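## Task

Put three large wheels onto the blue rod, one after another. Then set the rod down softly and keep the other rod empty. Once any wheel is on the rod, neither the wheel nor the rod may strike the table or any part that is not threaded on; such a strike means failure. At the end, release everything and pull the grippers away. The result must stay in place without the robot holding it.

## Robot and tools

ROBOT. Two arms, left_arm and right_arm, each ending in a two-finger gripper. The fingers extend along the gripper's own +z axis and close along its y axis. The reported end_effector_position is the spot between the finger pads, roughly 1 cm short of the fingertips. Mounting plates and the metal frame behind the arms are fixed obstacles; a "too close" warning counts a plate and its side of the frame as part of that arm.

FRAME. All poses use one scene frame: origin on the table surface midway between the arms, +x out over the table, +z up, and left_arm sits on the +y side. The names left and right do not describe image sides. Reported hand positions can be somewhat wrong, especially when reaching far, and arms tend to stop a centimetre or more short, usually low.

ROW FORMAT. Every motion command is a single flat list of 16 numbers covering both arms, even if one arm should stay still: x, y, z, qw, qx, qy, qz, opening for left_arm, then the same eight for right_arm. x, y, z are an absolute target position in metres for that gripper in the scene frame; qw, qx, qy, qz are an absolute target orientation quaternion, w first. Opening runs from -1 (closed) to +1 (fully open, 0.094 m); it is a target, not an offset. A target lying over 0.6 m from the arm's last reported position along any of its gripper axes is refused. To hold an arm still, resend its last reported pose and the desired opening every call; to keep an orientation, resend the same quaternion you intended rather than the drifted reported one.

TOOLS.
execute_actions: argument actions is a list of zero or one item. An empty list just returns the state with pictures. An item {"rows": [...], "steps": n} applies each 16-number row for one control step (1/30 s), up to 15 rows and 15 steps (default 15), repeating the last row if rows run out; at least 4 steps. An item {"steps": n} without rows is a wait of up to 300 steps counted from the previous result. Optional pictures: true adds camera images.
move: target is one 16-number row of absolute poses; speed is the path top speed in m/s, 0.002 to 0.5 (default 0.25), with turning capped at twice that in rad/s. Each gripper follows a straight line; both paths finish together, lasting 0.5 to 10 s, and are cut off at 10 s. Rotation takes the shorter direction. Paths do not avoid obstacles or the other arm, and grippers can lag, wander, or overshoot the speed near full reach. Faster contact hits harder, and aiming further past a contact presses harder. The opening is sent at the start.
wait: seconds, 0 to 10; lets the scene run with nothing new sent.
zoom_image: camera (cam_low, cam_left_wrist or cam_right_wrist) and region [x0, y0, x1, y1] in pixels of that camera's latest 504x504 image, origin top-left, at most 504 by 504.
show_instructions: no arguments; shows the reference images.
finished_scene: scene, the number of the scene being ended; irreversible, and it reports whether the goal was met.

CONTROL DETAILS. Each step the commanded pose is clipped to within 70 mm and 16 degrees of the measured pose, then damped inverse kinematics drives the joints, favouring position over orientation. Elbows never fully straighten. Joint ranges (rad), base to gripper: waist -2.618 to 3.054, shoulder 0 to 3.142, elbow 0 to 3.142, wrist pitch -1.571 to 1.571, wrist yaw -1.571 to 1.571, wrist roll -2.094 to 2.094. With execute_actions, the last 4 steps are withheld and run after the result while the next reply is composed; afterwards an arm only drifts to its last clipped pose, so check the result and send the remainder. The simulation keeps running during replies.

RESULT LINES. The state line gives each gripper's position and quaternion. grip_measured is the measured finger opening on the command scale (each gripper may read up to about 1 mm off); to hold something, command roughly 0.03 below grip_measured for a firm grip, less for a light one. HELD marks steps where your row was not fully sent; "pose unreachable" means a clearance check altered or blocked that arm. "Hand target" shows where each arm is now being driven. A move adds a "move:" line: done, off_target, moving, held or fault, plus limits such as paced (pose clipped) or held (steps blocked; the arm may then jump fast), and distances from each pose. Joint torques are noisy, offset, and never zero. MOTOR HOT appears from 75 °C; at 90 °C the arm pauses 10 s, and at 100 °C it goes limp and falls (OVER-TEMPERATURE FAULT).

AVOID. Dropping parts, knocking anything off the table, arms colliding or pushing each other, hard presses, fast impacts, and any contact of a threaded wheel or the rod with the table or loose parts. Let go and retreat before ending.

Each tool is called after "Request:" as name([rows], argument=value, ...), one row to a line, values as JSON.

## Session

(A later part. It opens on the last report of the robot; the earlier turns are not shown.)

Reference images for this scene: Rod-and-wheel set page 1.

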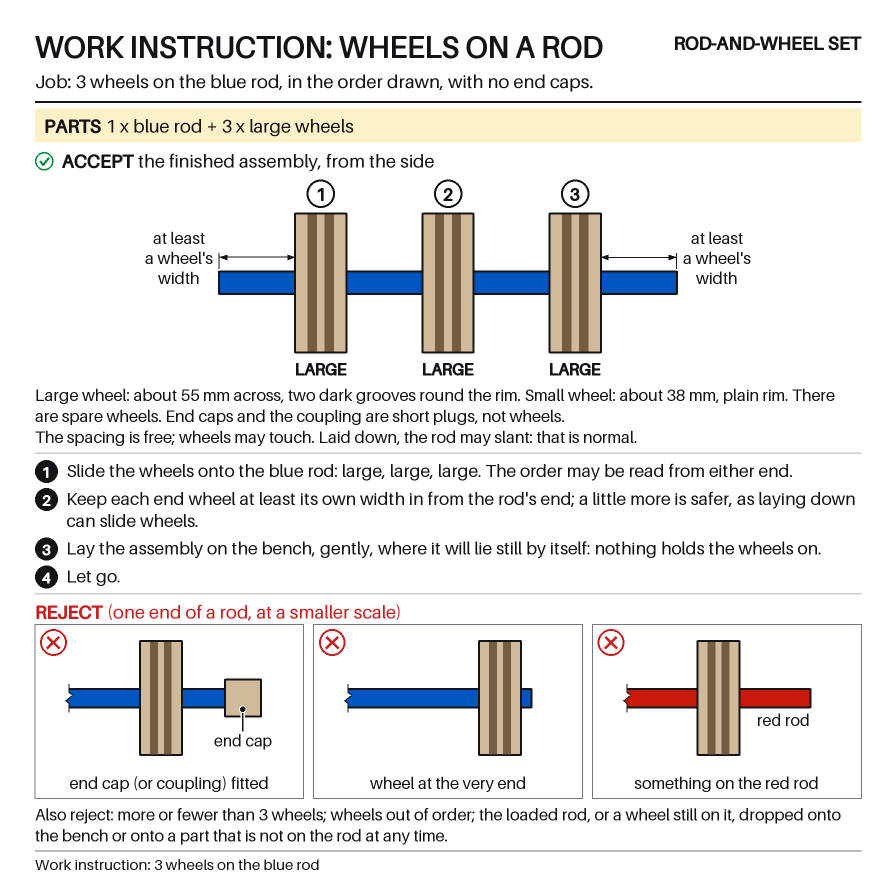

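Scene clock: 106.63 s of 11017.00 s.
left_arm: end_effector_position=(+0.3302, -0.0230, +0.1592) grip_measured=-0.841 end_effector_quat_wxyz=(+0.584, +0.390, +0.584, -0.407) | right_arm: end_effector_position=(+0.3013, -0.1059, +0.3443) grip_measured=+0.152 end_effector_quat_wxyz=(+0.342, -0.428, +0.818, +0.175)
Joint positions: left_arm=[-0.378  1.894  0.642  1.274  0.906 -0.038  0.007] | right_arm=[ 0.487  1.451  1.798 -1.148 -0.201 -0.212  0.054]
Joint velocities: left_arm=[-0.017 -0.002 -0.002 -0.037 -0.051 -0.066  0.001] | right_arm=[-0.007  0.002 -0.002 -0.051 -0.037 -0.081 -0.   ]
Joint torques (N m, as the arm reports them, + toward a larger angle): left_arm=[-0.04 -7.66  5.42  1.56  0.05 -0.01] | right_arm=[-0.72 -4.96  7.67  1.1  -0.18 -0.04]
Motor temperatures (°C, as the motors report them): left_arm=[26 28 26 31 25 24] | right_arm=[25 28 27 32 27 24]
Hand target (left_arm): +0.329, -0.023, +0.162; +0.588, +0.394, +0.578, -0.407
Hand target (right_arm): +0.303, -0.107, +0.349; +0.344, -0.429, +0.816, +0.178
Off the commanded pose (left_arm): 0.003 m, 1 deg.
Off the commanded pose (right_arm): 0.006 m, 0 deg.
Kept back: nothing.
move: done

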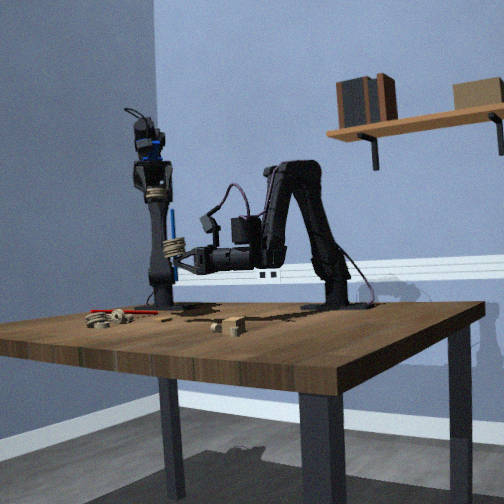

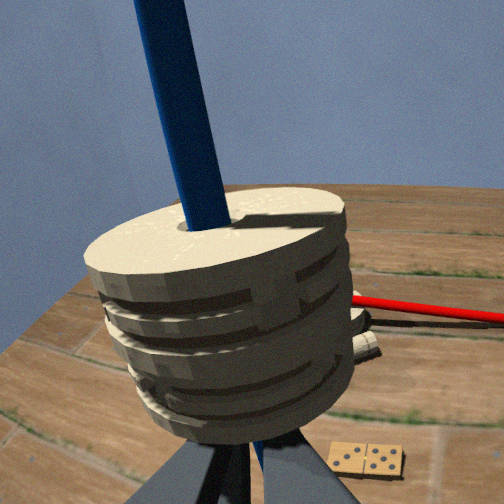

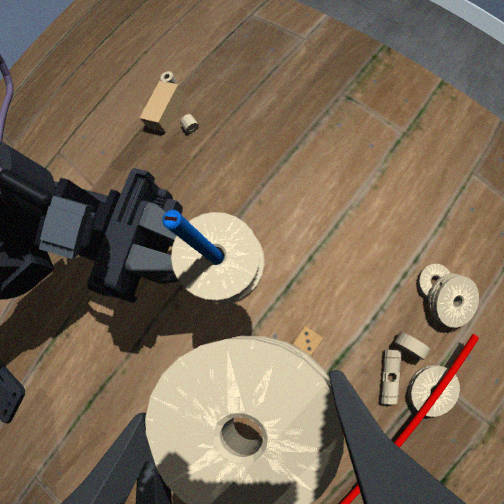

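Request:
move(target=[0.3292,-0.0234,0.162,0.588,0.3935,0.5775,-0.4072,-0.875,0.3355,-0.018,0.336,0.3395,-0.4266,0.8195,0.1767,0.12], speed=0.12)

Request:
zoom_image(camera="cam_low", region=[145, 180, 205, 240])

Request:
zoom_image(camera="cam_right_wrist", region=[190, 390, 300, 500])

Scene clock: 108.23 s of 11017.00 s.
left_arm: end_effector_position=(+0.3302, -0.0230, +0.1592) grip_measured=-0.841 end_effector_quat_wxyz=(+0.584, +0.390, +0.584, -0.407) | right_arm: end_effector_position=(+0.3332, -0.0218, +0.3246) grip_measured=+0.152 end_effector_quat_wxyz=(+0.325, -0.429, +0.824, +0.174)
Joint positions: left_arm=[-0.378  1.894  0.642  1.274  0.906 -0.038  0.007] | right_arm=[ 0.625  1.751  2.041 -1.112 -0.111 -0.109  0.054]
Joint velocities: left_arm=[ 0.007  0.002  0.012  0.007  0.022  0.037 -0.001] | right_arm=[ 0.012  0.007 -0.002 -0.022 -0.051  0.007 -0.   ]
Joint torques (N m, as the arm reports them, + toward a larger angle): left_arm=[-0.04 -7.66  5.42  1.56  0.05  0.  ] | right_arm=[ 0.61 -9.39  7.74  1.27  0.02  0.04]
Motor temperatures (°C, as the motors report them): left_arm=[26 28 26 32 25 24] | right_arm=[25 28 28 32 27 24]
Hand target (left_arm): +0.329, -0.023, +0.162; +0.588, +0.394, +0.578, -0.407
Hand target (right_arm): +0.334, -0.018, +0.334; +0.339, -0.427, +0.820, +0.176
Off the commanded pose (left_arm): 0.003 m, 1 deg.
Off the commanded pose (right_arm): 0.012 m, 2 deg.
Kept back: nothing.
move: off_target (right_arm)

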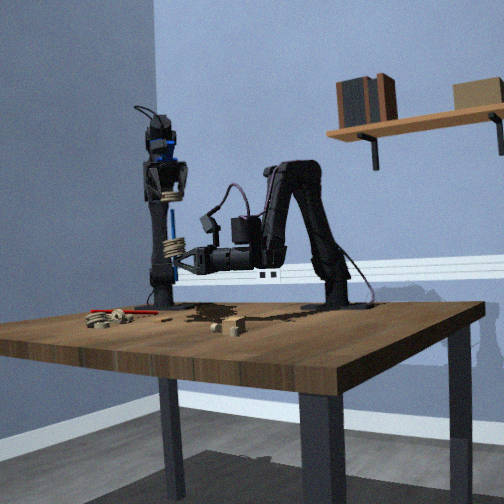

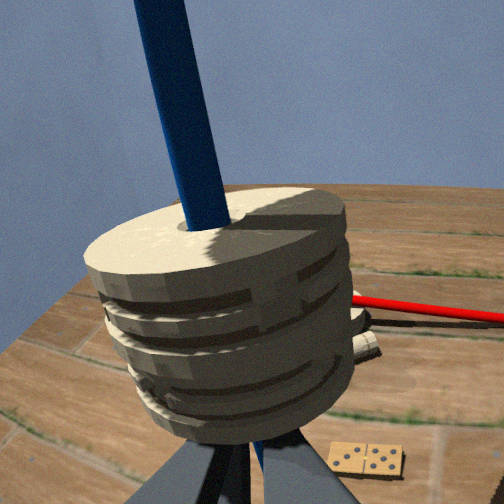

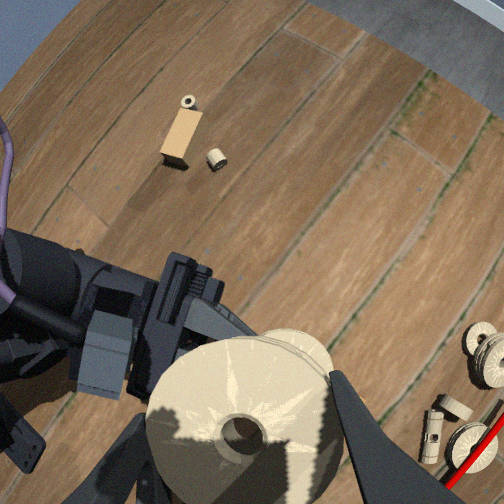

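Region (145, 180, 205, 240) of cam_low's 504x504 image, scaled by 8.400, with more detail than that image has.

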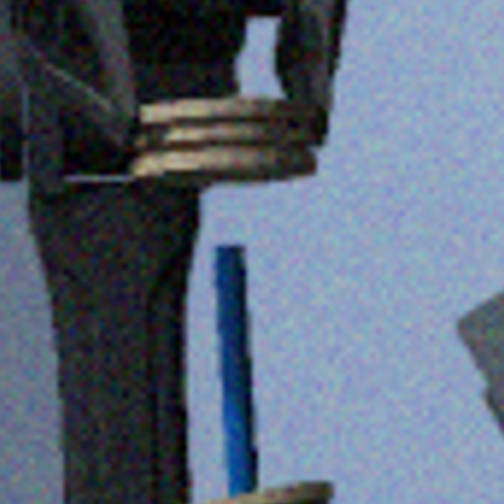

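Region (190, 390, 300, 500) of cam_right_wrist's 504x504 image, scaled by 4.582, with more detail than that image has.

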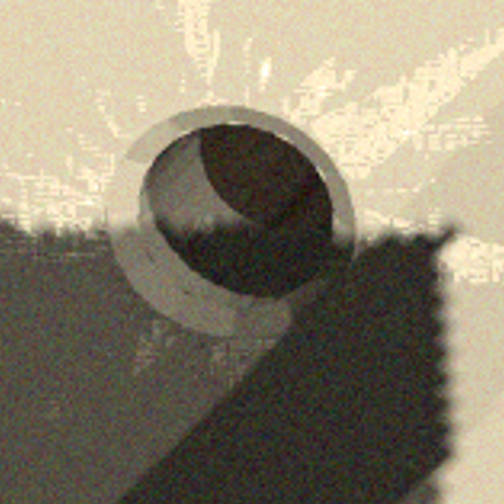

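Request:
execute_actions([
  {"rows": [[0.3292,-0.0234,0.162,0.588,0.3935,0.5775,-0.4072,-0.875,0.3351,-0.0185,0.3317,0.3356,-0.4274,0.821,0.1747,0.12],[0.3292,-0.0234,0.162,0.588,0.3935,0.5775,-0.4072,-0.875,0.3348,-0.0189,0.3274,0.3317,-0.4282,0.8226,0.1727,0.12],[0.3292,-0.0234,0.162,0.588,0.3935,0.5775,-0.4072,-0.875,0.3345,-0.0192,0.3245,0.329,-0.4288,0.8237,0.1713,0.12],[0.3292,-0.0234,0.162,0.588,0.3935,0.5775,-0.4072,-0.875,0.3343,-0.0194,0.3225,0.3272,-0.4291,0.8244,0.1703,0.12],[0.3292,-0.0234,0.162,0.588,0.3935,0.5775,-0.4072,-0.875,0.3342,-0.0195,0.3205,0.3254,-0.4295,0.8251,0.1694,0.12],[0.3292,-0.0234,0.162,0.588,0.3935,0.5775,-0.4072,-0.875,0.3341,-0.0196,0.319,0.3241,-0.4298,0.8256,0.1687,0.12],[0.3292,-0.0234,0.162,0.588,0.3935,0.5775,-0.4072,-0.875,0.334,-0.0197,0.3175,0.3227,-0.43,0.8261,0.168,0.12],[0.3292,-0.0234,0.162,0.588,0.3935,0.5775,-0.4072,-0.875,0.334,-0.0198,0.316,0.3214,-0.4303,0.8267,0.1673,0.12],[0.3292,-0.0234,0.162,0.588,0.3935,0.5775,-0.4072,-0.875,0.3339,-0.0199,0.3145,0.3200,-0.4306,0.8272,0.1666,0.12]], "steps": 15},
])

Request:
execute_actions([
  {"steps": 9},
], pictures=true)

Request:
zoom_image(camera="cam_right_wrist", region=[190, 390, 300, 500])

Scene clock: 109.60 s of 11017.00 s.
left_arm: end_effector_position=(+0.3302, -0.0230, +0.1592) grip_measured=-0.841 end_effector_quat_wxyz=(+0.584, +0.390, +0.584, -0.407) | right_arm: end_effector_position=(+0.3334, -0.0223, +0.3203) grip_measured=+0.152 end_effector_quat_wxyz=(+0.321, -0.429, +0.826, +0.171)
Joint positions: left_arm=[-0.378  1.894  0.642  1.274  0.906 -0.038  0.007] | right_arm=[ 0.625  1.751  2.03  -1.11  -0.108 -0.109  0.054]
Joint velocities: left_arm=[-0.002 -0.022  0.007  0.081 -0.007  0.081  0.   ] | right_arm=[-0.002 -0.027 -0.1   -0.037 -0.066 -0.037 -0.   ]
Joint torques (N m, as the arm reports them, + toward a larger angle): left_arm=[-0.02 -7.66  5.41  1.57  0.06  0.  ] | right_arm=[ 0.68 -9.84  5.39  1.36  0.04  0.03]
Motor temperatures (°C, as the motors report them): left_arm=[26 28 26 32 25 24] | right_arm=[25 28 28 32 27 24]
Steps of this call (steps 1 to 30: nothing new was sent; steps 31 to 41: the first 11 steps of this action). Readings (end_effector_position):
31: left_arm (+0.3302, -0.0230, +0.1592) | right_arm (+0.3333, -0.0218, +0.3246)
32: left_arm (+0.3302, -0.0230, +0.1592) | right_arm (+0.3333, -0.0218, +0.3246)
34: left_arm (+0.3302, -0.0230, +0.1592) | right_arm (+0.3333, -0.0218, +0.3246)
38: left_arm (+0.3302, -0.0230, +0.1592) | right_arm (+0.3335, -0.0220, +0.3240)
41: the state above

Scene clock: 109.90 s of 11017.00 s.
left_arm: end_effector_position=(+0.3302, -0.0230, +0.1592) grip_measured=-0.841 end_effector_quat_wxyz=(+0.584, +0.390, +0.584, -0.407) | right_arm: end_effector_position=(+0.3332, -0.0227, +0.3177) grip_measured=+0.152 end_effector_quat_wxyz=(+0.319, -0.430, +0.828, +0.170)
Joint positions: left_arm=[-0.378  1.894  0.642  1.274  0.906 -0.038  0.007] | right_arm=[ 0.625  1.751  2.023 -1.11  -0.108 -0.109  0.054]
Joint velocities: left_arm=[-0.022 -0.002 -0.007 -0.051 -0.007 -0.051  0.   ] | right_arm=[ 0.007  0.022  0.022 -0.051  0.051  0.007 -0.   ]
Joint torques (N m, as the arm reports them, + toward a larger angle): left_arm=[-0.04 -7.66  5.43  1.57  0.05  0.  ] | right_arm=[ 0.7  -9.73  5.18  1.37  0.05  0.06]
Motor temperatures (°C, as the motors report them): left_arm=[26 28 26 32 25 24] | right_arm=[25 28 28 32 27 24]
Hand target (left_arm): +0.329, -0.023, +0.162; +0.588, +0.394, +0.578, -0.407
Hand target (right_arm): +0.334, -0.020, +0.314; +0.320, -0.431, +0.827, +0.167
Off the commanded pose (left_arm): 0.003 m, 1 deg.
Off the commanded pose (right_arm): 0.004 m, 0 deg.
Kept back: nothing.
Steps of this call (steps 1 to 4: the last 4 steps of your previous action; steps 5 to 9: nothing new was sent). Readings (end_effector_position):
1: left_arm (+0.3302, -0.0230, +0.1592) | right_arm (+0.3332, -0.0225, +0.3190)
2: left_arm (+0.3302, -0.0230, +0.1592) | right_arm (+0.3332, -0.0226, +0.3181)
4: left_arm (+0.3302, -0.0230, +0.1592) | right_arm (+0.3332, -0.0227, +0.3177)
8: left_arm (+0.3302, -0.0230, +0.1592) | right_arm (+0.3332, -0.0227, +0.3177)
9: the state above

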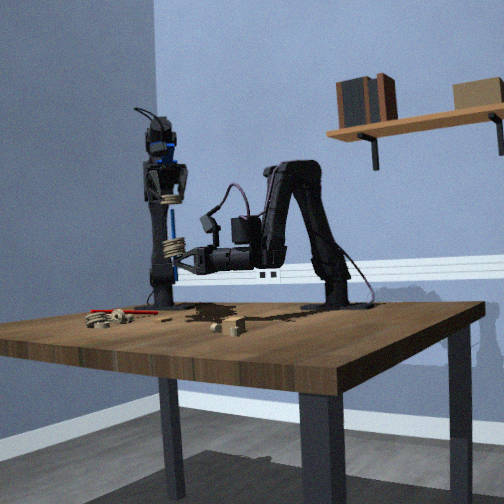

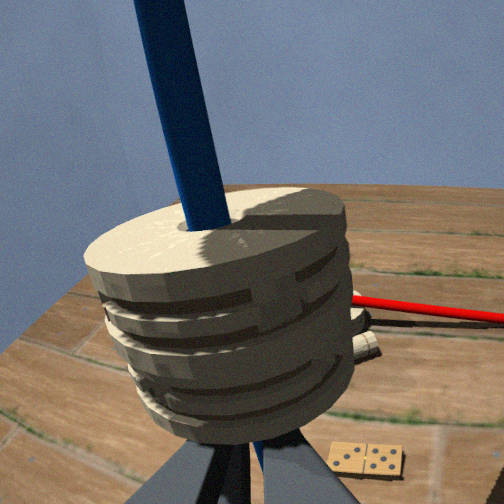

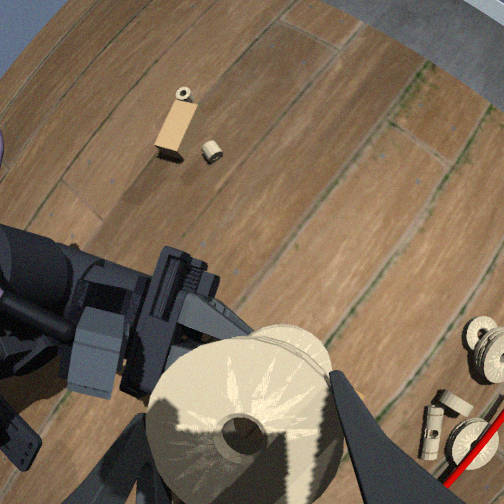

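Region (190, 390, 300, 500) of cam_right_wrist's 504x504 image, scaled by 4.582, with more detail than that image has.

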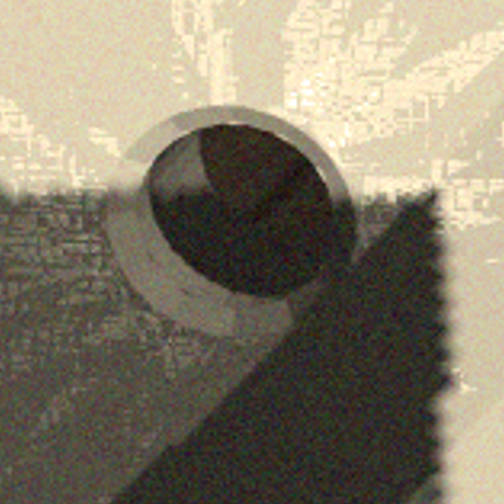

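Request:
execute_actions([
  {"rows": [[0.3292,-0.0234,0.162,0.588,0.3935,0.5775,-0.4072,-0.875,0.3334,-0.0195,0.314,0.3199,-0.4312,0.8269,0.1668,0.12],[0.3292,-0.0234,0.162,0.588,0.3935,0.5775,-0.4072,-0.875,0.3329,-0.019,0.3135,0.3198,-0.4319,0.8266,0.1671,0.12],[0.3292,-0.0234,0.162,0.588,0.3935,0.5775,-0.4072,-0.875,0.3324,-0.0186,0.313,0.3196,-0.4325,0.8262,0.1673,0.12],[0.3292,-0.0234,0.162,0.588,0.3935,0.5775,-0.4072,-0.875,0.3319,-0.0182,0.3125,0.3195,-0.4332,0.8259,0.1676,0.12],[0.3292,-0.0234,0.162,0.588,0.3935,0.5775,-0.4072,-0.875,0.3319,-0.0182,0.312,0.3195,-0.4332,0.8259,0.1676,0.12],[0.3292,-0.0234,0.162,0.588,0.3935,0.5775,-0.4072,-0.875,0.3319,-0.0182,0.3115,0.3195,-0.4332,0.8259,0.1676,0.12],[0.3292,-0.0234,0.162,0.588,0.3935,0.5775,-0.4072,-0.875,0.3319,-0.0182,0.311,0.3195,-0.4332,0.8259,0.1676,0.12],[0.3292,-0.0234,0.162,0.588,0.3935,0.5775,-0.4072,-0.875,0.3319,-0.0182,0.3105,0.3195,-0.4332,0.8259,0.1676,0.12]], "steps": 15},
])

Request:
execute_actions([
  {"steps": 8},
], pictures=true)

Request:
zoom_image(camera="cam_right_wrist", region=[190, 390, 300, 500])

Request:
zoom_image(camera="cam_low", region=[145, 180, 205, 240])

Scene clock: 110.97 s of 11017.00 s.
left_arm: end_effector_position=(+0.3302, -0.0230, +0.1592) grip_measured=-0.841 end_effector_quat_wxyz=(+0.584, +0.390, +0.584, -0.407) | right_arm: end_effector_position=(+0.3332, -0.0227, +0.3087) grip_measured=+0.152 end_effector_quat_wxyz=(+0.311, -0.431, +0.831, +0.167)
Joint positions: left_arm=[-0.378  1.894  0.642  1.274  0.906 -0.038  0.007] | right_arm=[ 0.625  1.751  1.995 -1.1   -0.108 -0.109  0.054]
Joint velocities: left_arm=[ 0.007  0.002 -0.002 -0.007 -0.081  0.022 -0.   ] | right_arm=[ 0.007  0.002 -0.046 -0.022 -0.051  0.051  0.   ]
Joint torques (N m, as the arm reports them, + toward a larger angle): left_arm=[-0.04 -7.65  5.41  1.57  0.05  0.  ] | right_arm=[  0.8  -10.61   5.2    1.45   0.01   0.06]
Motor temperatures (°C, as the motors report them): left_arm=[26 28 26 32 25 24] | right_arm=[25 28 28 32 27 24]
Steps of this call (steps 1 to 21: nothing new was sent; steps 22 to 32: the first 11 steps of this action). Readings (end_effector_position):
22: left_arm (+0.3302, -0.0230, +0.1592) | right_arm (+0.3332, -0.0227, +0.3177)
23: left_arm (+0.3302, -0.0230, +0.1592) | right_arm (+0.3332, -0.0227, +0.3177)
25: left_arm (+0.3302, -0.0230, +0.1592) | right_arm (+0.3334, -0.0225, +0.3174)
29: left_arm (+0.3302, -0.0230, +0.1592) | right_arm (+0.3336, -0.0223, +0.3123)
32: the state above

Scene clock: 111.23 s of 11017.00 s.
left_arm: end_effector_position=(+0.3302, -0.0230, +0.1592) grip_measured=-0.841 end_effector_quat_wxyz=(+0.584, +0.390, +0.584, -0.407) | right_arm: end_effector_position=(+0.3337, -0.0222, +0.3091) grip_measured=+0.152 end_effector_quat_wxyz=(+0.312, -0.430, +0.830, +0.167)
Joint positions: left_arm=[-0.378  1.894  0.642  1.274  0.906 -0.038  0.007] | right_arm=[ 0.625  1.751  1.994 -1.096 -0.108 -0.109  0.054]
Joint velocities: left_arm=[-0.002  0.002  0.007  0.007 -0.022  0.037  0.002] | right_arm=[-0.007  0.002  0.007 -0.037  0.007 -0.007 -0.   ]
Joint torques (N m, as the arm reports them, + toward a larger angle): left_arm=[-0.04 -7.66  5.42  1.57  0.06  0.  ] | right_arm=[  1.07 -10.69   4.99   1.37   0.07  -0.02]
Motor temperatures (°C, as the motors report them): left_arm=[26 28 26 32 25 24] | right_arm=[25 28 28 32 27 24]
Hand target (left_arm): +0.329, -0.023, +0.162; +0.588, +0.394, +0.578, -0.407
Hand target (right_arm): +0.332, -0.018, +0.310; +0.319, -0.433, +0.826, +0.168
Off the commanded pose (left_arm): 0.003 m, 1 deg.
Off the commanded pose (right_arm): 0.005 m, 1 deg.
Kept back: nothing.
Steps of this call (steps 1 to 4: the last 4 steps of your previous action; steps 5 to 8: nothing new was sent). Readings (end_effector_position):
1: left_arm (+0.3302, -0.0230, +0.1592) | right_arm (+0.3332, -0.0227, +0.3084)
2: left_arm (+0.3302, -0.0230, +0.1592) | right_arm (+0.3333, -0.0227, +0.3085)
4: left_arm (+0.3302, -0.0230, +0.1592) | right_arm (+0.3335, -0.0224, +0.3088)
8: the state above

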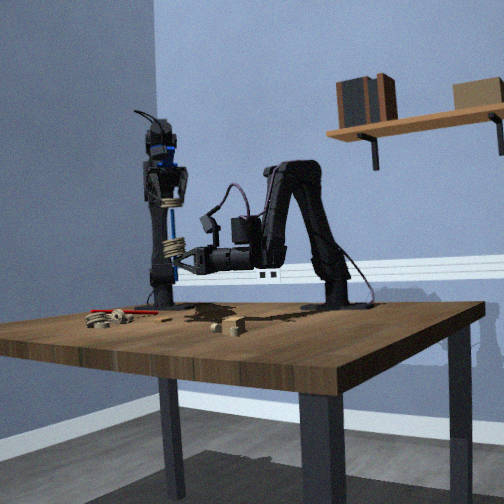

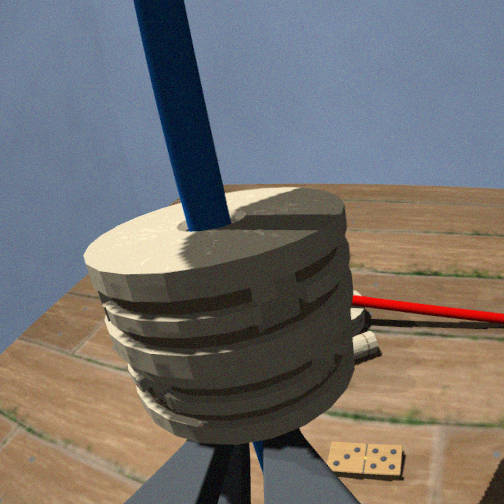

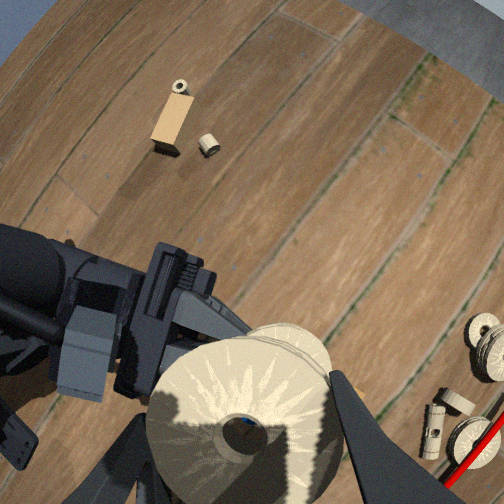

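Region (190, 390, 300, 500) of cam_right_wrist's 504x504 image, scaled by 4.582, with more detail than that image has.

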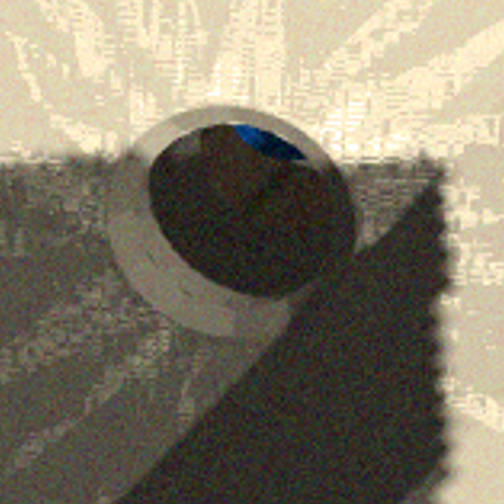

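Region (145, 180, 205, 240) of cam_low's 504x504 image, scaled by 8.400, with more detail than that image has.

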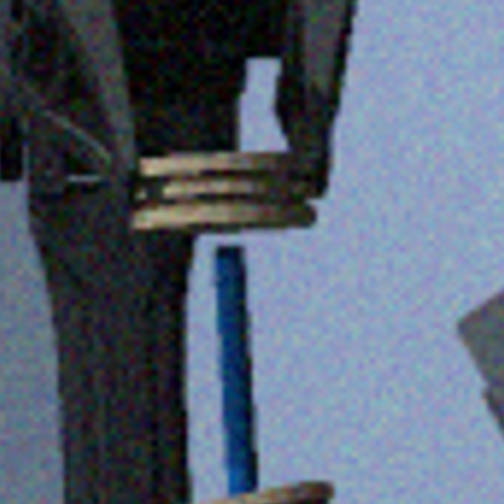

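Request:
execute_actions(actions=[])

Scene clock: 112.23 s of 11017.00 s.
left_arm: end_effector_position=(+0.3302, -0.0230, +0.1592) grip_measured=-0.841 end_effector_quat_wxyz=(+0.584, +0.390, +0.584, -0.407) | right_arm: end_effector_position=(+0.3339, -0.0220, +0.3093) grip_measured=+0.152 end_effector_quat_wxyz=(+0.313, -0.430, +0.830, +0.168)
Joint positions: left_arm=[-0.378  1.894  0.642  1.274  0.906 -0.038  0.007] | right_arm=[ 0.625  1.751  1.994 -1.095 -0.108 -0.109  0.054]
Joint velocities: left_arm=[ 0.002  0.002  0.017  0.081 -0.007 -0.022 -0.   ] | right_arm=[ 0.007  0.007 -0.002  0.037 -0.037 -0.066  0.   ]
Joint torques (N m, as the arm reports them, + toward a larger angle): left_arm=[-0.03 -7.65  5.42  1.57  0.06 -0.01] | right_arm=[  0.75 -10.7    5.18   1.39   0.05   0.04]
Motor temperatures (°C, as the motors report them): left_arm=[26 28 26 32 25 24] | right_arm=[25 29 28 32 27 24]
Hand target (left_arm): +0.329, -0.023, +0.162; +0.588, +0.394, +0.578, -0.407
Hand target (right_arm): +0.332, -0.018, +0.310; +0.319, -0.433, +0.826, +0.168
Off the commanded pose (left_arm): 0.003 m, 1 deg.
Off the commanded pose (right_arm): 0.004 m, 1 deg.
Kept back: nothing.
Steps of this call (steps 1 to 30: nothing new was sent). Readings (end_effector_position):
1: left_arm (+0.3302, -0.0230, +0.1592) | right_arm (+0.3338, -0.0221, +0.3092)
2: left_arm (+0.3302, -0.0230, +0.1592) | right_arm (+0.3338, -0.0221, +0.3092)
4: left_arm (+0.3302, -0.0230, +0.1592) | right_arm (+0.3338, -0.0221, +0.3092)
8: left_arm (+0.3302, -0.0230, +0.1592) | right_arm (+0.3338, -0.0221, +0.3092)
30: the state above

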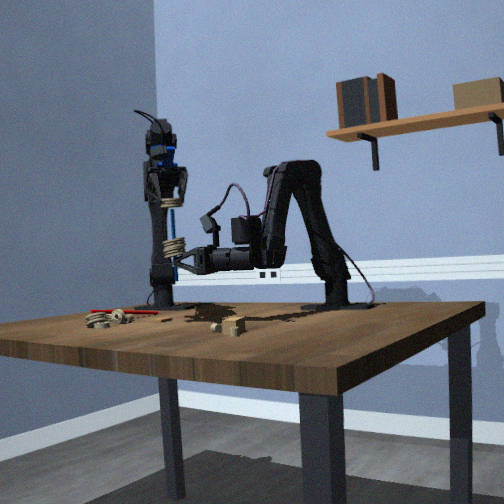

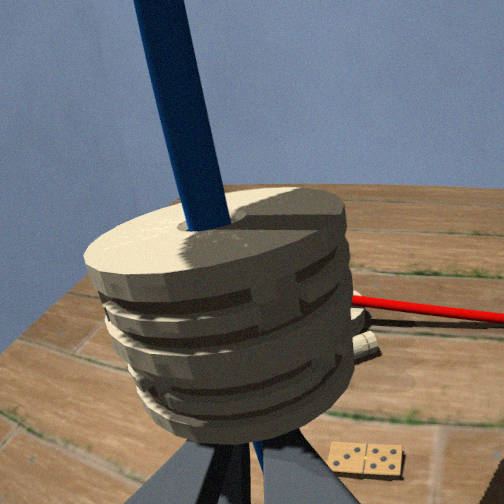

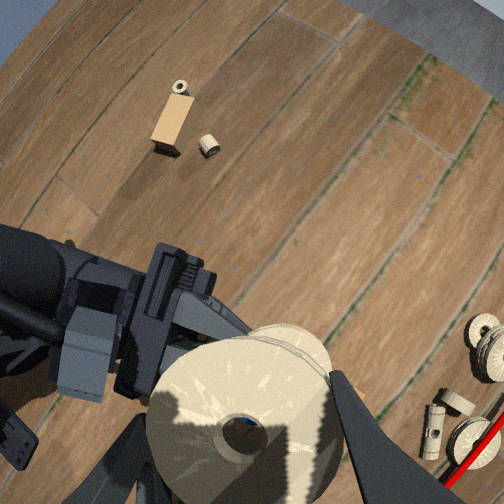

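Request:
execute_actions([
  {"rows":[[0.3292,-0.0234,0.162,0.588,0.3935,0.5775,-0.4072,-0.875,0.3321,-0.0176,0.311,0.3208,-0.4329,0.8255,0.1682,0.12],[0.3292,-0.0234,0.162,0.588,0.3935,0.5775,-0.4072,-0.875,0.3322,-0.017,0.3115,0.3221,-0.4325,0.825,0.1688,0.12],[0.3292,-0.0234,0.162,0.588,0.3935,0.5775,-0.4072,-0.875,0.3323,-0.0164,0.312,0.3234,-0.4322,0.8246,0.1695,0.12],[0.3292,-0.0234,0.162,0.588,0.3935,0.5775,-0.4072,-0.875,0.3324,-0.0158,0.3125,0.3247,-0.4318,0.8242,0.1701,0.12]],"steps":15},
], pictures=true)

Request:
zoom_image(camera="cam_right_wrist", region=[190, 390, 300, 500])

Request:
zoom_image(camera="cam_low", region=[145, 180, 205, 240])

Scene clock: 113.10 s of 11017.00 s.
left_arm: end_effector_position=(+0.3302, -0.0230, +0.1592) grip_measured=-0.841 end_effector_quat_wxyz=(+0.584, +0.390, +0.584, -0.407) | right_arm: end_effector_position=(+0.3331, -0.0185, +0.3112) grip_measured=+0.152 end_effector_quat_wxyz=(+0.318, -0.433, +0.827, +0.170)
Joint positions: left_arm=[-0.378  1.894  0.642  1.274  0.906 -0.038  0.007] | right_arm=[ 0.632  1.751  1.994 -1.084 -0.106 -0.109  0.054]
Joint velocities: left_arm=[-0.002 -0.007 -0.002  0.037  0.007 -0.037  0.001] | right_arm=[ 0.007  0.012  0.007  0.081 -0.051 -0.066 -0.001]
Joint torques (N m, as the arm reports them, + toward a larger angle): left_arm=[-0.04 -7.66  5.41  1.57  0.05  0.  ] | right_arm=[  0.71 -10.84   5.1    1.36   0.04   0.07]
Motor temperatures (°C, as the motors report them): left_arm=[26 28 26 32 25 24] | right_arm=[25 29 28 32 27 24]
Steps of this call (steps 1 to 15: nothing new was sent; steps 16 to 26: the first 11 steps of this action). Readings (end_effector_position):
16: left_arm (+0.3302, -0.0230, +0.1592) | right_arm (+0.3339, -0.0220, +0.3093)
17: left_arm (+0.3302, -0.0230, +0.1592) | right_arm (+0.3338, -0.0217, +0.3094)
19: left_arm (+0.3302, -0.0230, +0.1592) | right_arm (+0.3336, -0.0208, +0.3099)
23: left_arm (+0.3302, -0.0230, +0.1592) | right_arm (+0.3328, -0.0187, +0.3108)
26: the state above

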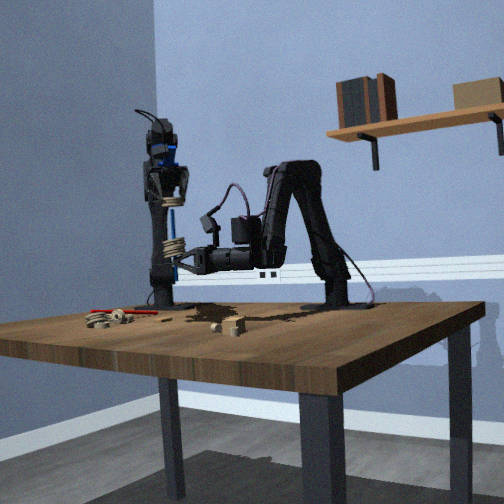

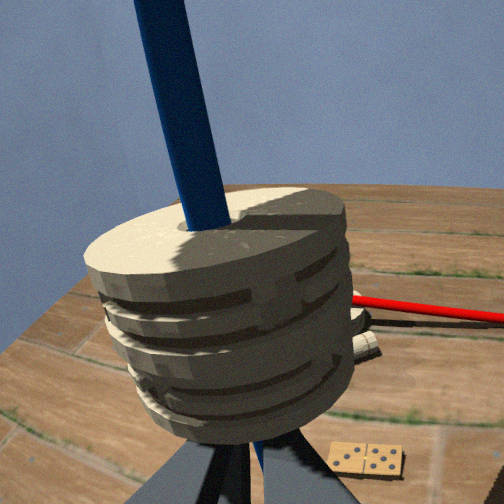

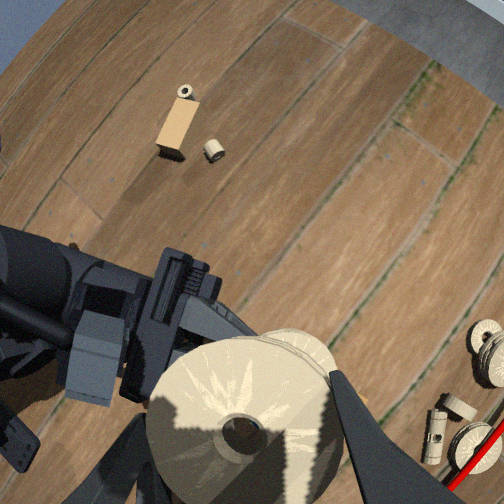

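Region (190, 390, 300, 500) of cam_right_wrist's 504x504 image, scaled by 4.582, with more detail than that image has.

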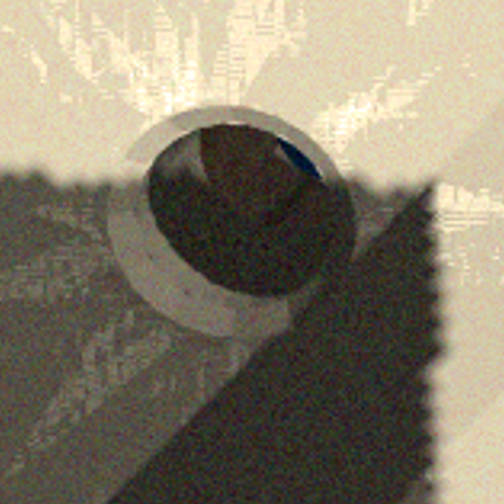

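Region (145, 180, 205, 240) of cam_low's 504x504 image, scaled by 8.400, with more detail than that image has.

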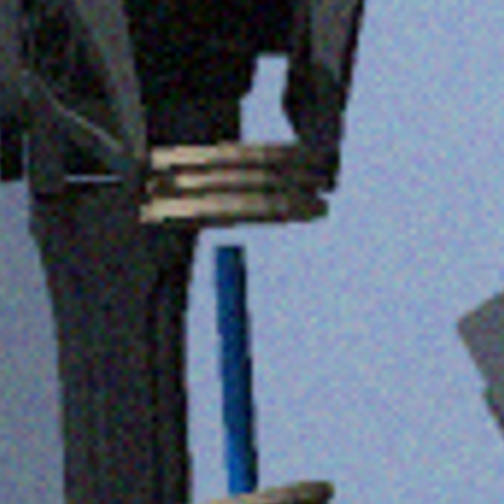

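Request:
execute_actions([
  {"rows":[[0.3292,-0.0234,0.162,0.588,0.3935,0.5775,-0.4072,-0.875,0.3331,-0.0163,0.3123,0.3254,-0.4313,0.8245,0.1687,0.12],[0.3292,-0.0234,0.162,0.588,0.3935,0.5775,-0.4072,-0.875,0.3338,-0.0168,0.3121,0.3262,-0.4307,0.8248,0.1674,0.12],[0.3292,-0.0234,0.162,0.588,0.3935,0.5775,-0.4072,-0.875,0.3345,-0.0173,0.3118,0.3269,-0.4302,0.825,0.166,0.12],[0.3292,-0.0234,0.162,0.588,0.3935,0.5775,-0.4072,-0.875,0.3345,-0.0173,0.3114,0.3269,-0.4302,0.825,0.166,0.12],[0.3292,-0.0234,0.162,0.588,0.3935,0.5775,-0.4072,-0.875,0.3345,-0.0173,0.311,0.3269,-0.4302,0.825,0.166,0.12],[0.3292,-0.0234,0.162,0.588,0.3935,0.5775,-0.4072,-0.875,0.3345,-0.0173,0.3105,0.3269,-0.4302,0.825,0.166,0.12]],"steps":15},
], pictures=true)

Request:
zoom_image(camera="cam_right_wrist", region=[190, 390, 300, 500])

Request:
zoom_image(camera="cam_low", region=[145, 180, 205, 240])

Scene clock: 114.27 s of 11017.00 s.
left_arm: end_effector_position=(+0.3302, -0.0230, +0.1592) grip_measured=-0.841 end_effector_quat_wxyz=(+0.584, +0.390, +0.584, -0.407) | right_arm: end_effector_position=(+0.3348, -0.0185, +0.3077) grip_measured=+0.152 end_effector_quat_wxyz=(+0.318, -0.432, +0.828, +0.166)
Joint positions: left_arm=[-0.378  1.894  0.642  1.274  0.906 -0.038  0.007] | right_arm=[ 0.632  1.751  1.981 -1.072 -0.099 -0.109  0.054]
Joint velocities: left_arm=[ 0.022 -0.007  0.002  0.022 -0.081 -0.066 -0.002] | right_arm=[-0.017 -0.037 -0.051  0.022  0.066 -0.007  0.   ]
Joint torques (N m, as the arm reports them, + toward a larger angle): left_arm=[-0.03 -7.64  5.42  1.57  0.05  0.  ] | right_arm=[  0.6  -11.09   5.26   1.44   0.04   0.03]
Motor temperatures (°C, as the motors report them): left_arm=[26 28 26 32 25 24] | right_arm=[25 29 27 32 27 24]
Off your previous action's commanded pose (left_arm): 0.003 m, 1 deg at its last step (step 4 of this call).
Off your previous action's commanded pose (right_arm): 0.003 m, 1 deg at its last step (step 4 of this call).
Steps of this call (steps 1 to 4: the last 4 steps of your previous action; steps 5 to 24: nothing new was sent; steps 25 to 35: the first 11 steps of this action). Readings (end_effector_position):
25: left_arm (+0.3302, -0.0230, +0.1592) | right_arm (+0.3333, -0.0183, +0.3114)
26: left_arm (+0.3302, -0.0230, +0.1592) | right_arm (+0.3335, -0.0183, +0.3115)
28: left_arm (+0.3302, -0.0230, +0.1592) | right_arm (+0.3340, -0.0184, +0.3117)
32: left_arm (+0.3302, -0.0230, +0.1592) | right_arm (+0.3349, -0.0181, +0.3103)
35: the state above

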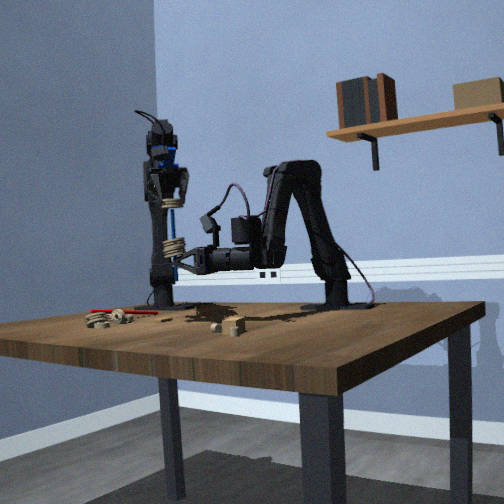

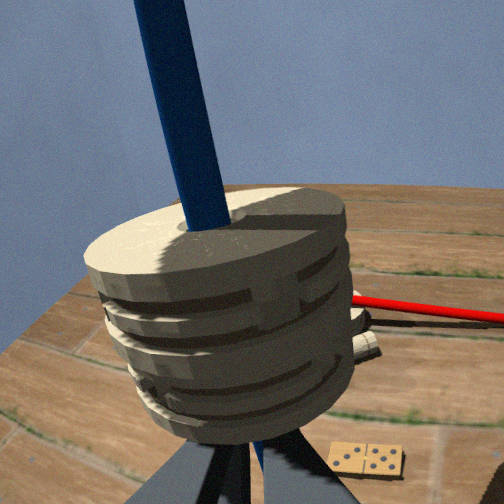

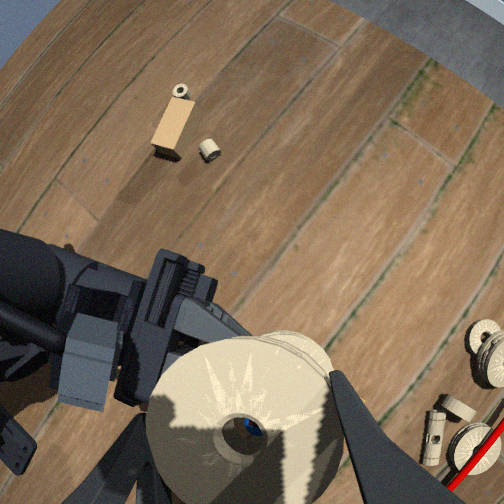

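Region (190, 390, 300, 500) of cam_right_wrist's 504x504 image, scaled by 4.582, with more detail than that image has.

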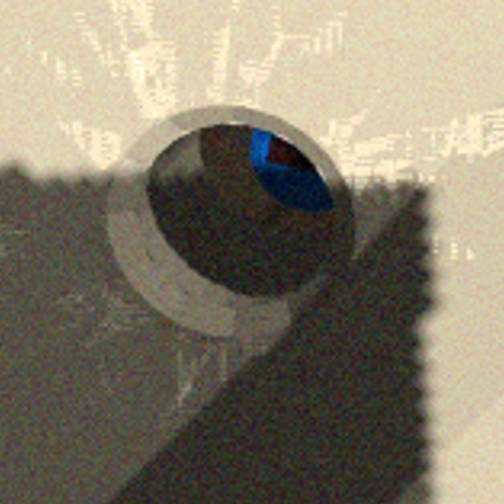

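Region (145, 180, 205, 240) of cam_low's 504x504 image, scaled by 8.400, with more detail than that image has.

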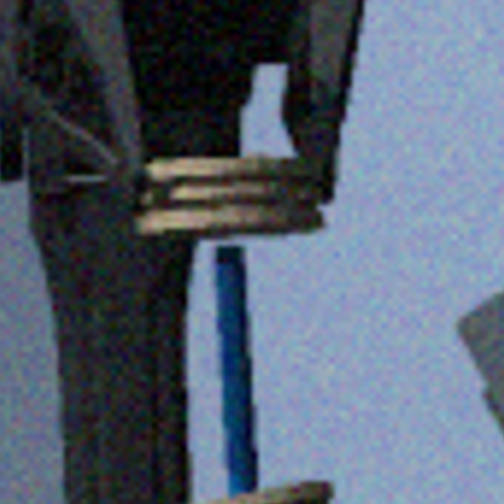

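Request:
execute_actions([
  {"rows":[[0.3292,-0.0234,0.162,0.588,0.3935,0.5775,-0.4072,-0.875,0.3343,-0.0176,0.3101,0.3261,-0.4304,0.8253,0.1656,0.12],[0.3292,-0.0234,0.162,0.588,0.3935,0.5775,-0.4072,-0.875,0.334,-0.0179,0.3098,0.3252,-0.4305,0.8257,0.1651,0.12],[0.3292,-0.0234,0.162,0.588,0.3935,0.5775,-0.4072,-0.875,0.3338,-0.0182,0.3094,0.3244,-0.4307,0.826,0.1647,0.12],[0.3292,-0.0234,0.162,0.588,0.3935,0.5775,-0.4072,-0.875,0.3337,-0.0183,0.309,0.3242,-0.4307,0.8261,0.1646,0.12],[0.3292,-0.0234,0.162,0.588,0.3935,0.5775,-0.4072,-0.875,0.3337,-0.0184,0.3086,0.324,-0.4308,0.8262,0.1645,0.12],[0.3292,-0.0234,0.162,0.588,0.3935,0.5775,-0.4072,-0.875,0.3336,-0.0185,0.3082,0.3238,-0.4308,0.8263,0.1644,0.12],[0.3292,-0.0234,0.162,0.588,0.3935,0.5775,-0.4072,-0.875,0.3335,-0.0186,0.3078,0.3235,-0.4309,0.8264,0.1642,0.12],[0.3292,-0.0234,0.162,0.588,0.3935,0.5775,-0.4072,-0.875,0.3334,-0.0187,0.3074,0.3232,-0.4309,0.8265,0.1641,0.12],[0.3292,-0.0234,0.162,0.588,0.3935,0.5775,-0.4072,-0.875,0.3334,-0.0187,0.307,0.3232,-0.4309,0.8265,0.1641,0.12]],"steps":15},
])

Request:
execute_actions([
  {"steps":8},
], pictures=true)

Request:
zoom_image(camera="cam_right_wrist", region=[190, 390, 300, 500])

Scene clock: 115.37 s of 11017.00 s.
left_arm: end_effector_position=(+0.3302, -0.0230, +0.1592) grip_measured=-0.841 end_effector_quat_wxyz=(+0.584, +0.390, +0.584, -0.407) | right_arm: end_effector_position=(+0.3352, -0.0185, +0.3052) grip_measured=+0.152 end_effector_quat_wxyz=(+0.316, -0.432, +0.829, +0.165)
Joint positions: left_arm=[-0.378  1.894  0.642  1.274  0.906 -0.038  0.007] | right_arm=[ 0.632  1.751  1.973 -1.068 -0.097 -0.109  0.054]
Joint velocities: left_arm=[-0.002 -0.012 -0.012 -0.022 -0.022  0.007 -0.001] | right_arm=[ 0.007  0.007 -0.1   -0.037 -0.007 -0.007 -0.   ]
Joint torques (N m, as the arm reports them, + toward a larger angle): left_arm=[-0.04 -7.65  5.41  1.57  0.06  0.  ] | right_arm=[  0.55 -11.75   5.05   1.35   0.06   0.06]
Motor temperatures (°C, as the motors report them): left_arm=[26 28 26 32 25 24] | right_arm=[25 29 27 32 27 24]
Off your previous action's commanded pose (left_arm): 0.003 m, 1 deg at its last step (step 4 of this call).
Off your previous action's commanded pose (right_arm): 0.003 m, 1 deg at its last step (step 4 of this call).
Steps of this call (steps 1 to 4: the last 4 steps of your previous action; steps 5 to 22: nothing new was sent; steps 23 to 33: the first 11 steps of this action). Readings (end_effector_position):
23: left_arm (+0.3302, -0.0230, +0.1592) | right_arm (+0.3351, -0.0184, +0.3076)
24: left_arm (+0.3302, -0.0230, +0.1592) | right_arm (+0.3351, -0.0184, +0.3076)
26: left_arm (+0.3302, -0.0230, +0.1592) | right_arm (+0.3352, -0.0184, +0.3076)
30: left_arm (+0.3302, -0.0230, +0.1592) | right_arm (+0.3352, -0.0184, +0.3076)
33: the state above

Scene clock: 115.63 s of 11017.00 s.
left_arm: end_effector_position=(+0.3302, -0.0230, +0.1592) grip_measured=-0.841 end_effector_quat_wxyz=(+0.584, +0.390, +0.584, -0.407) | right_arm: end_effector_position=(+0.3348, -0.0189, +0.3023) grip_measured=+0.152 end_effector_quat_wxyz=(+0.313, -0.432, +0.830, +0.164)
Joint positions: left_arm=[-0.378  1.894  0.642  1.274  0.906 -0.038  0.007] | right_arm=[ 0.632  1.751  1.965 -1.068 -0.097 -0.109  0.054]
Joint velocities: left_arm=[-0.012 -0.002  0.007  0.081  0.037 -0.037 -0.001] | right_arm=[-0.007  0.007 -0.012  0.022 -0.095  0.081  0.001]
Joint torques (N m, as the arm reports them, + toward a larger angle): left_arm=[-0.04 -7.66  5.41  1.56  0.05  0.  ] | right_arm=[  0.53 -11.75   5.29   1.37   0.1    0.07]
Motor temperatures (°C, as the motors report them): left_arm=[26 28 26 32 25 24] | right_arm=[25 29 27 32 27 24]
Hand target (left_arm): +0.329, -0.023, +0.162; +0.588, +0.394, +0.578, -0.407
Hand target (right_arm): +0.333, -0.019, +0.307; +0.323, -0.431, +0.827, +0.164
Off the commanded pose (left_arm): 0.003 m, 1 deg.
Off the commanded pose (right_arm): 0.005 m, 1 deg.
Kept back: nothing.
Steps of this call (steps 1 to 4: the last 4 steps of your previous action; steps 5 to 8: nothing new was sent). Readings (end_effector_position):
1: left_arm (+0.3302, -0.0230, +0.1592) | right_arm (+0.3350, -0.0187, +0.3040)
2: left_arm (+0.3302, -0.0230, +0.1592) | right_arm (+0.3349, -0.0188, +0.3030)
4: left_arm (+0.3302, -0.0230, +0.1592) | right_arm (+0.3348, -0.0189, +0.3023)
8: the state above

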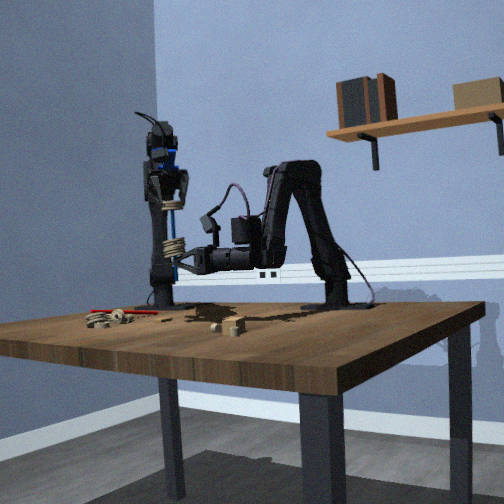

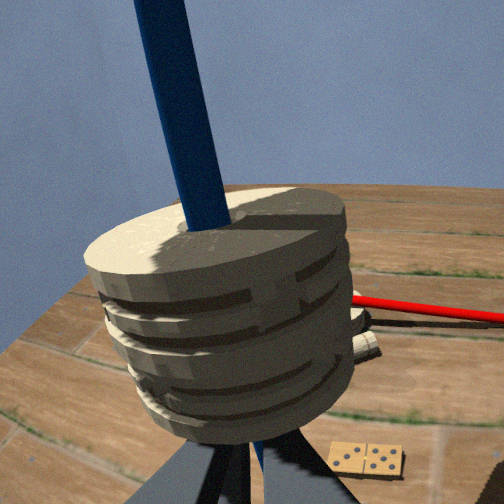

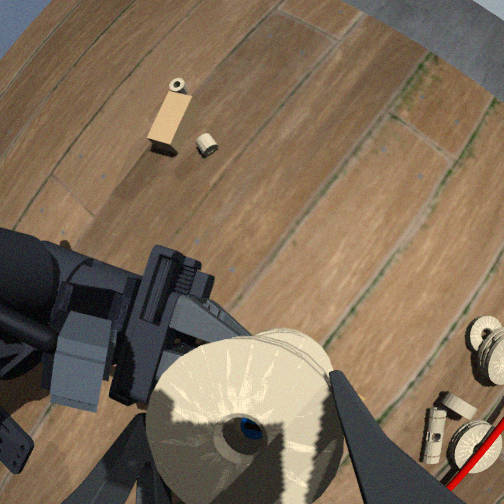

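Region (190, 390, 300, 500) of cam_right_wrist's 504x504 image, scaled by 4.582, with more detail than that image has.

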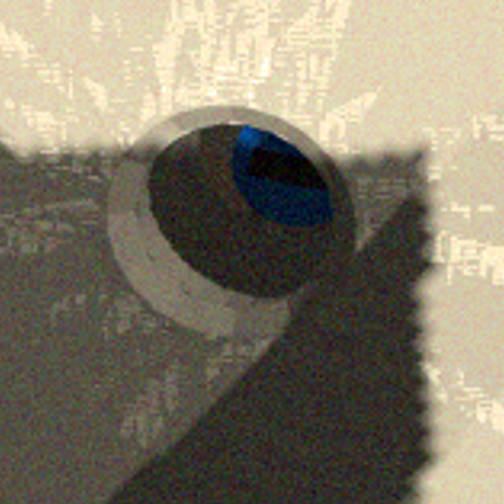

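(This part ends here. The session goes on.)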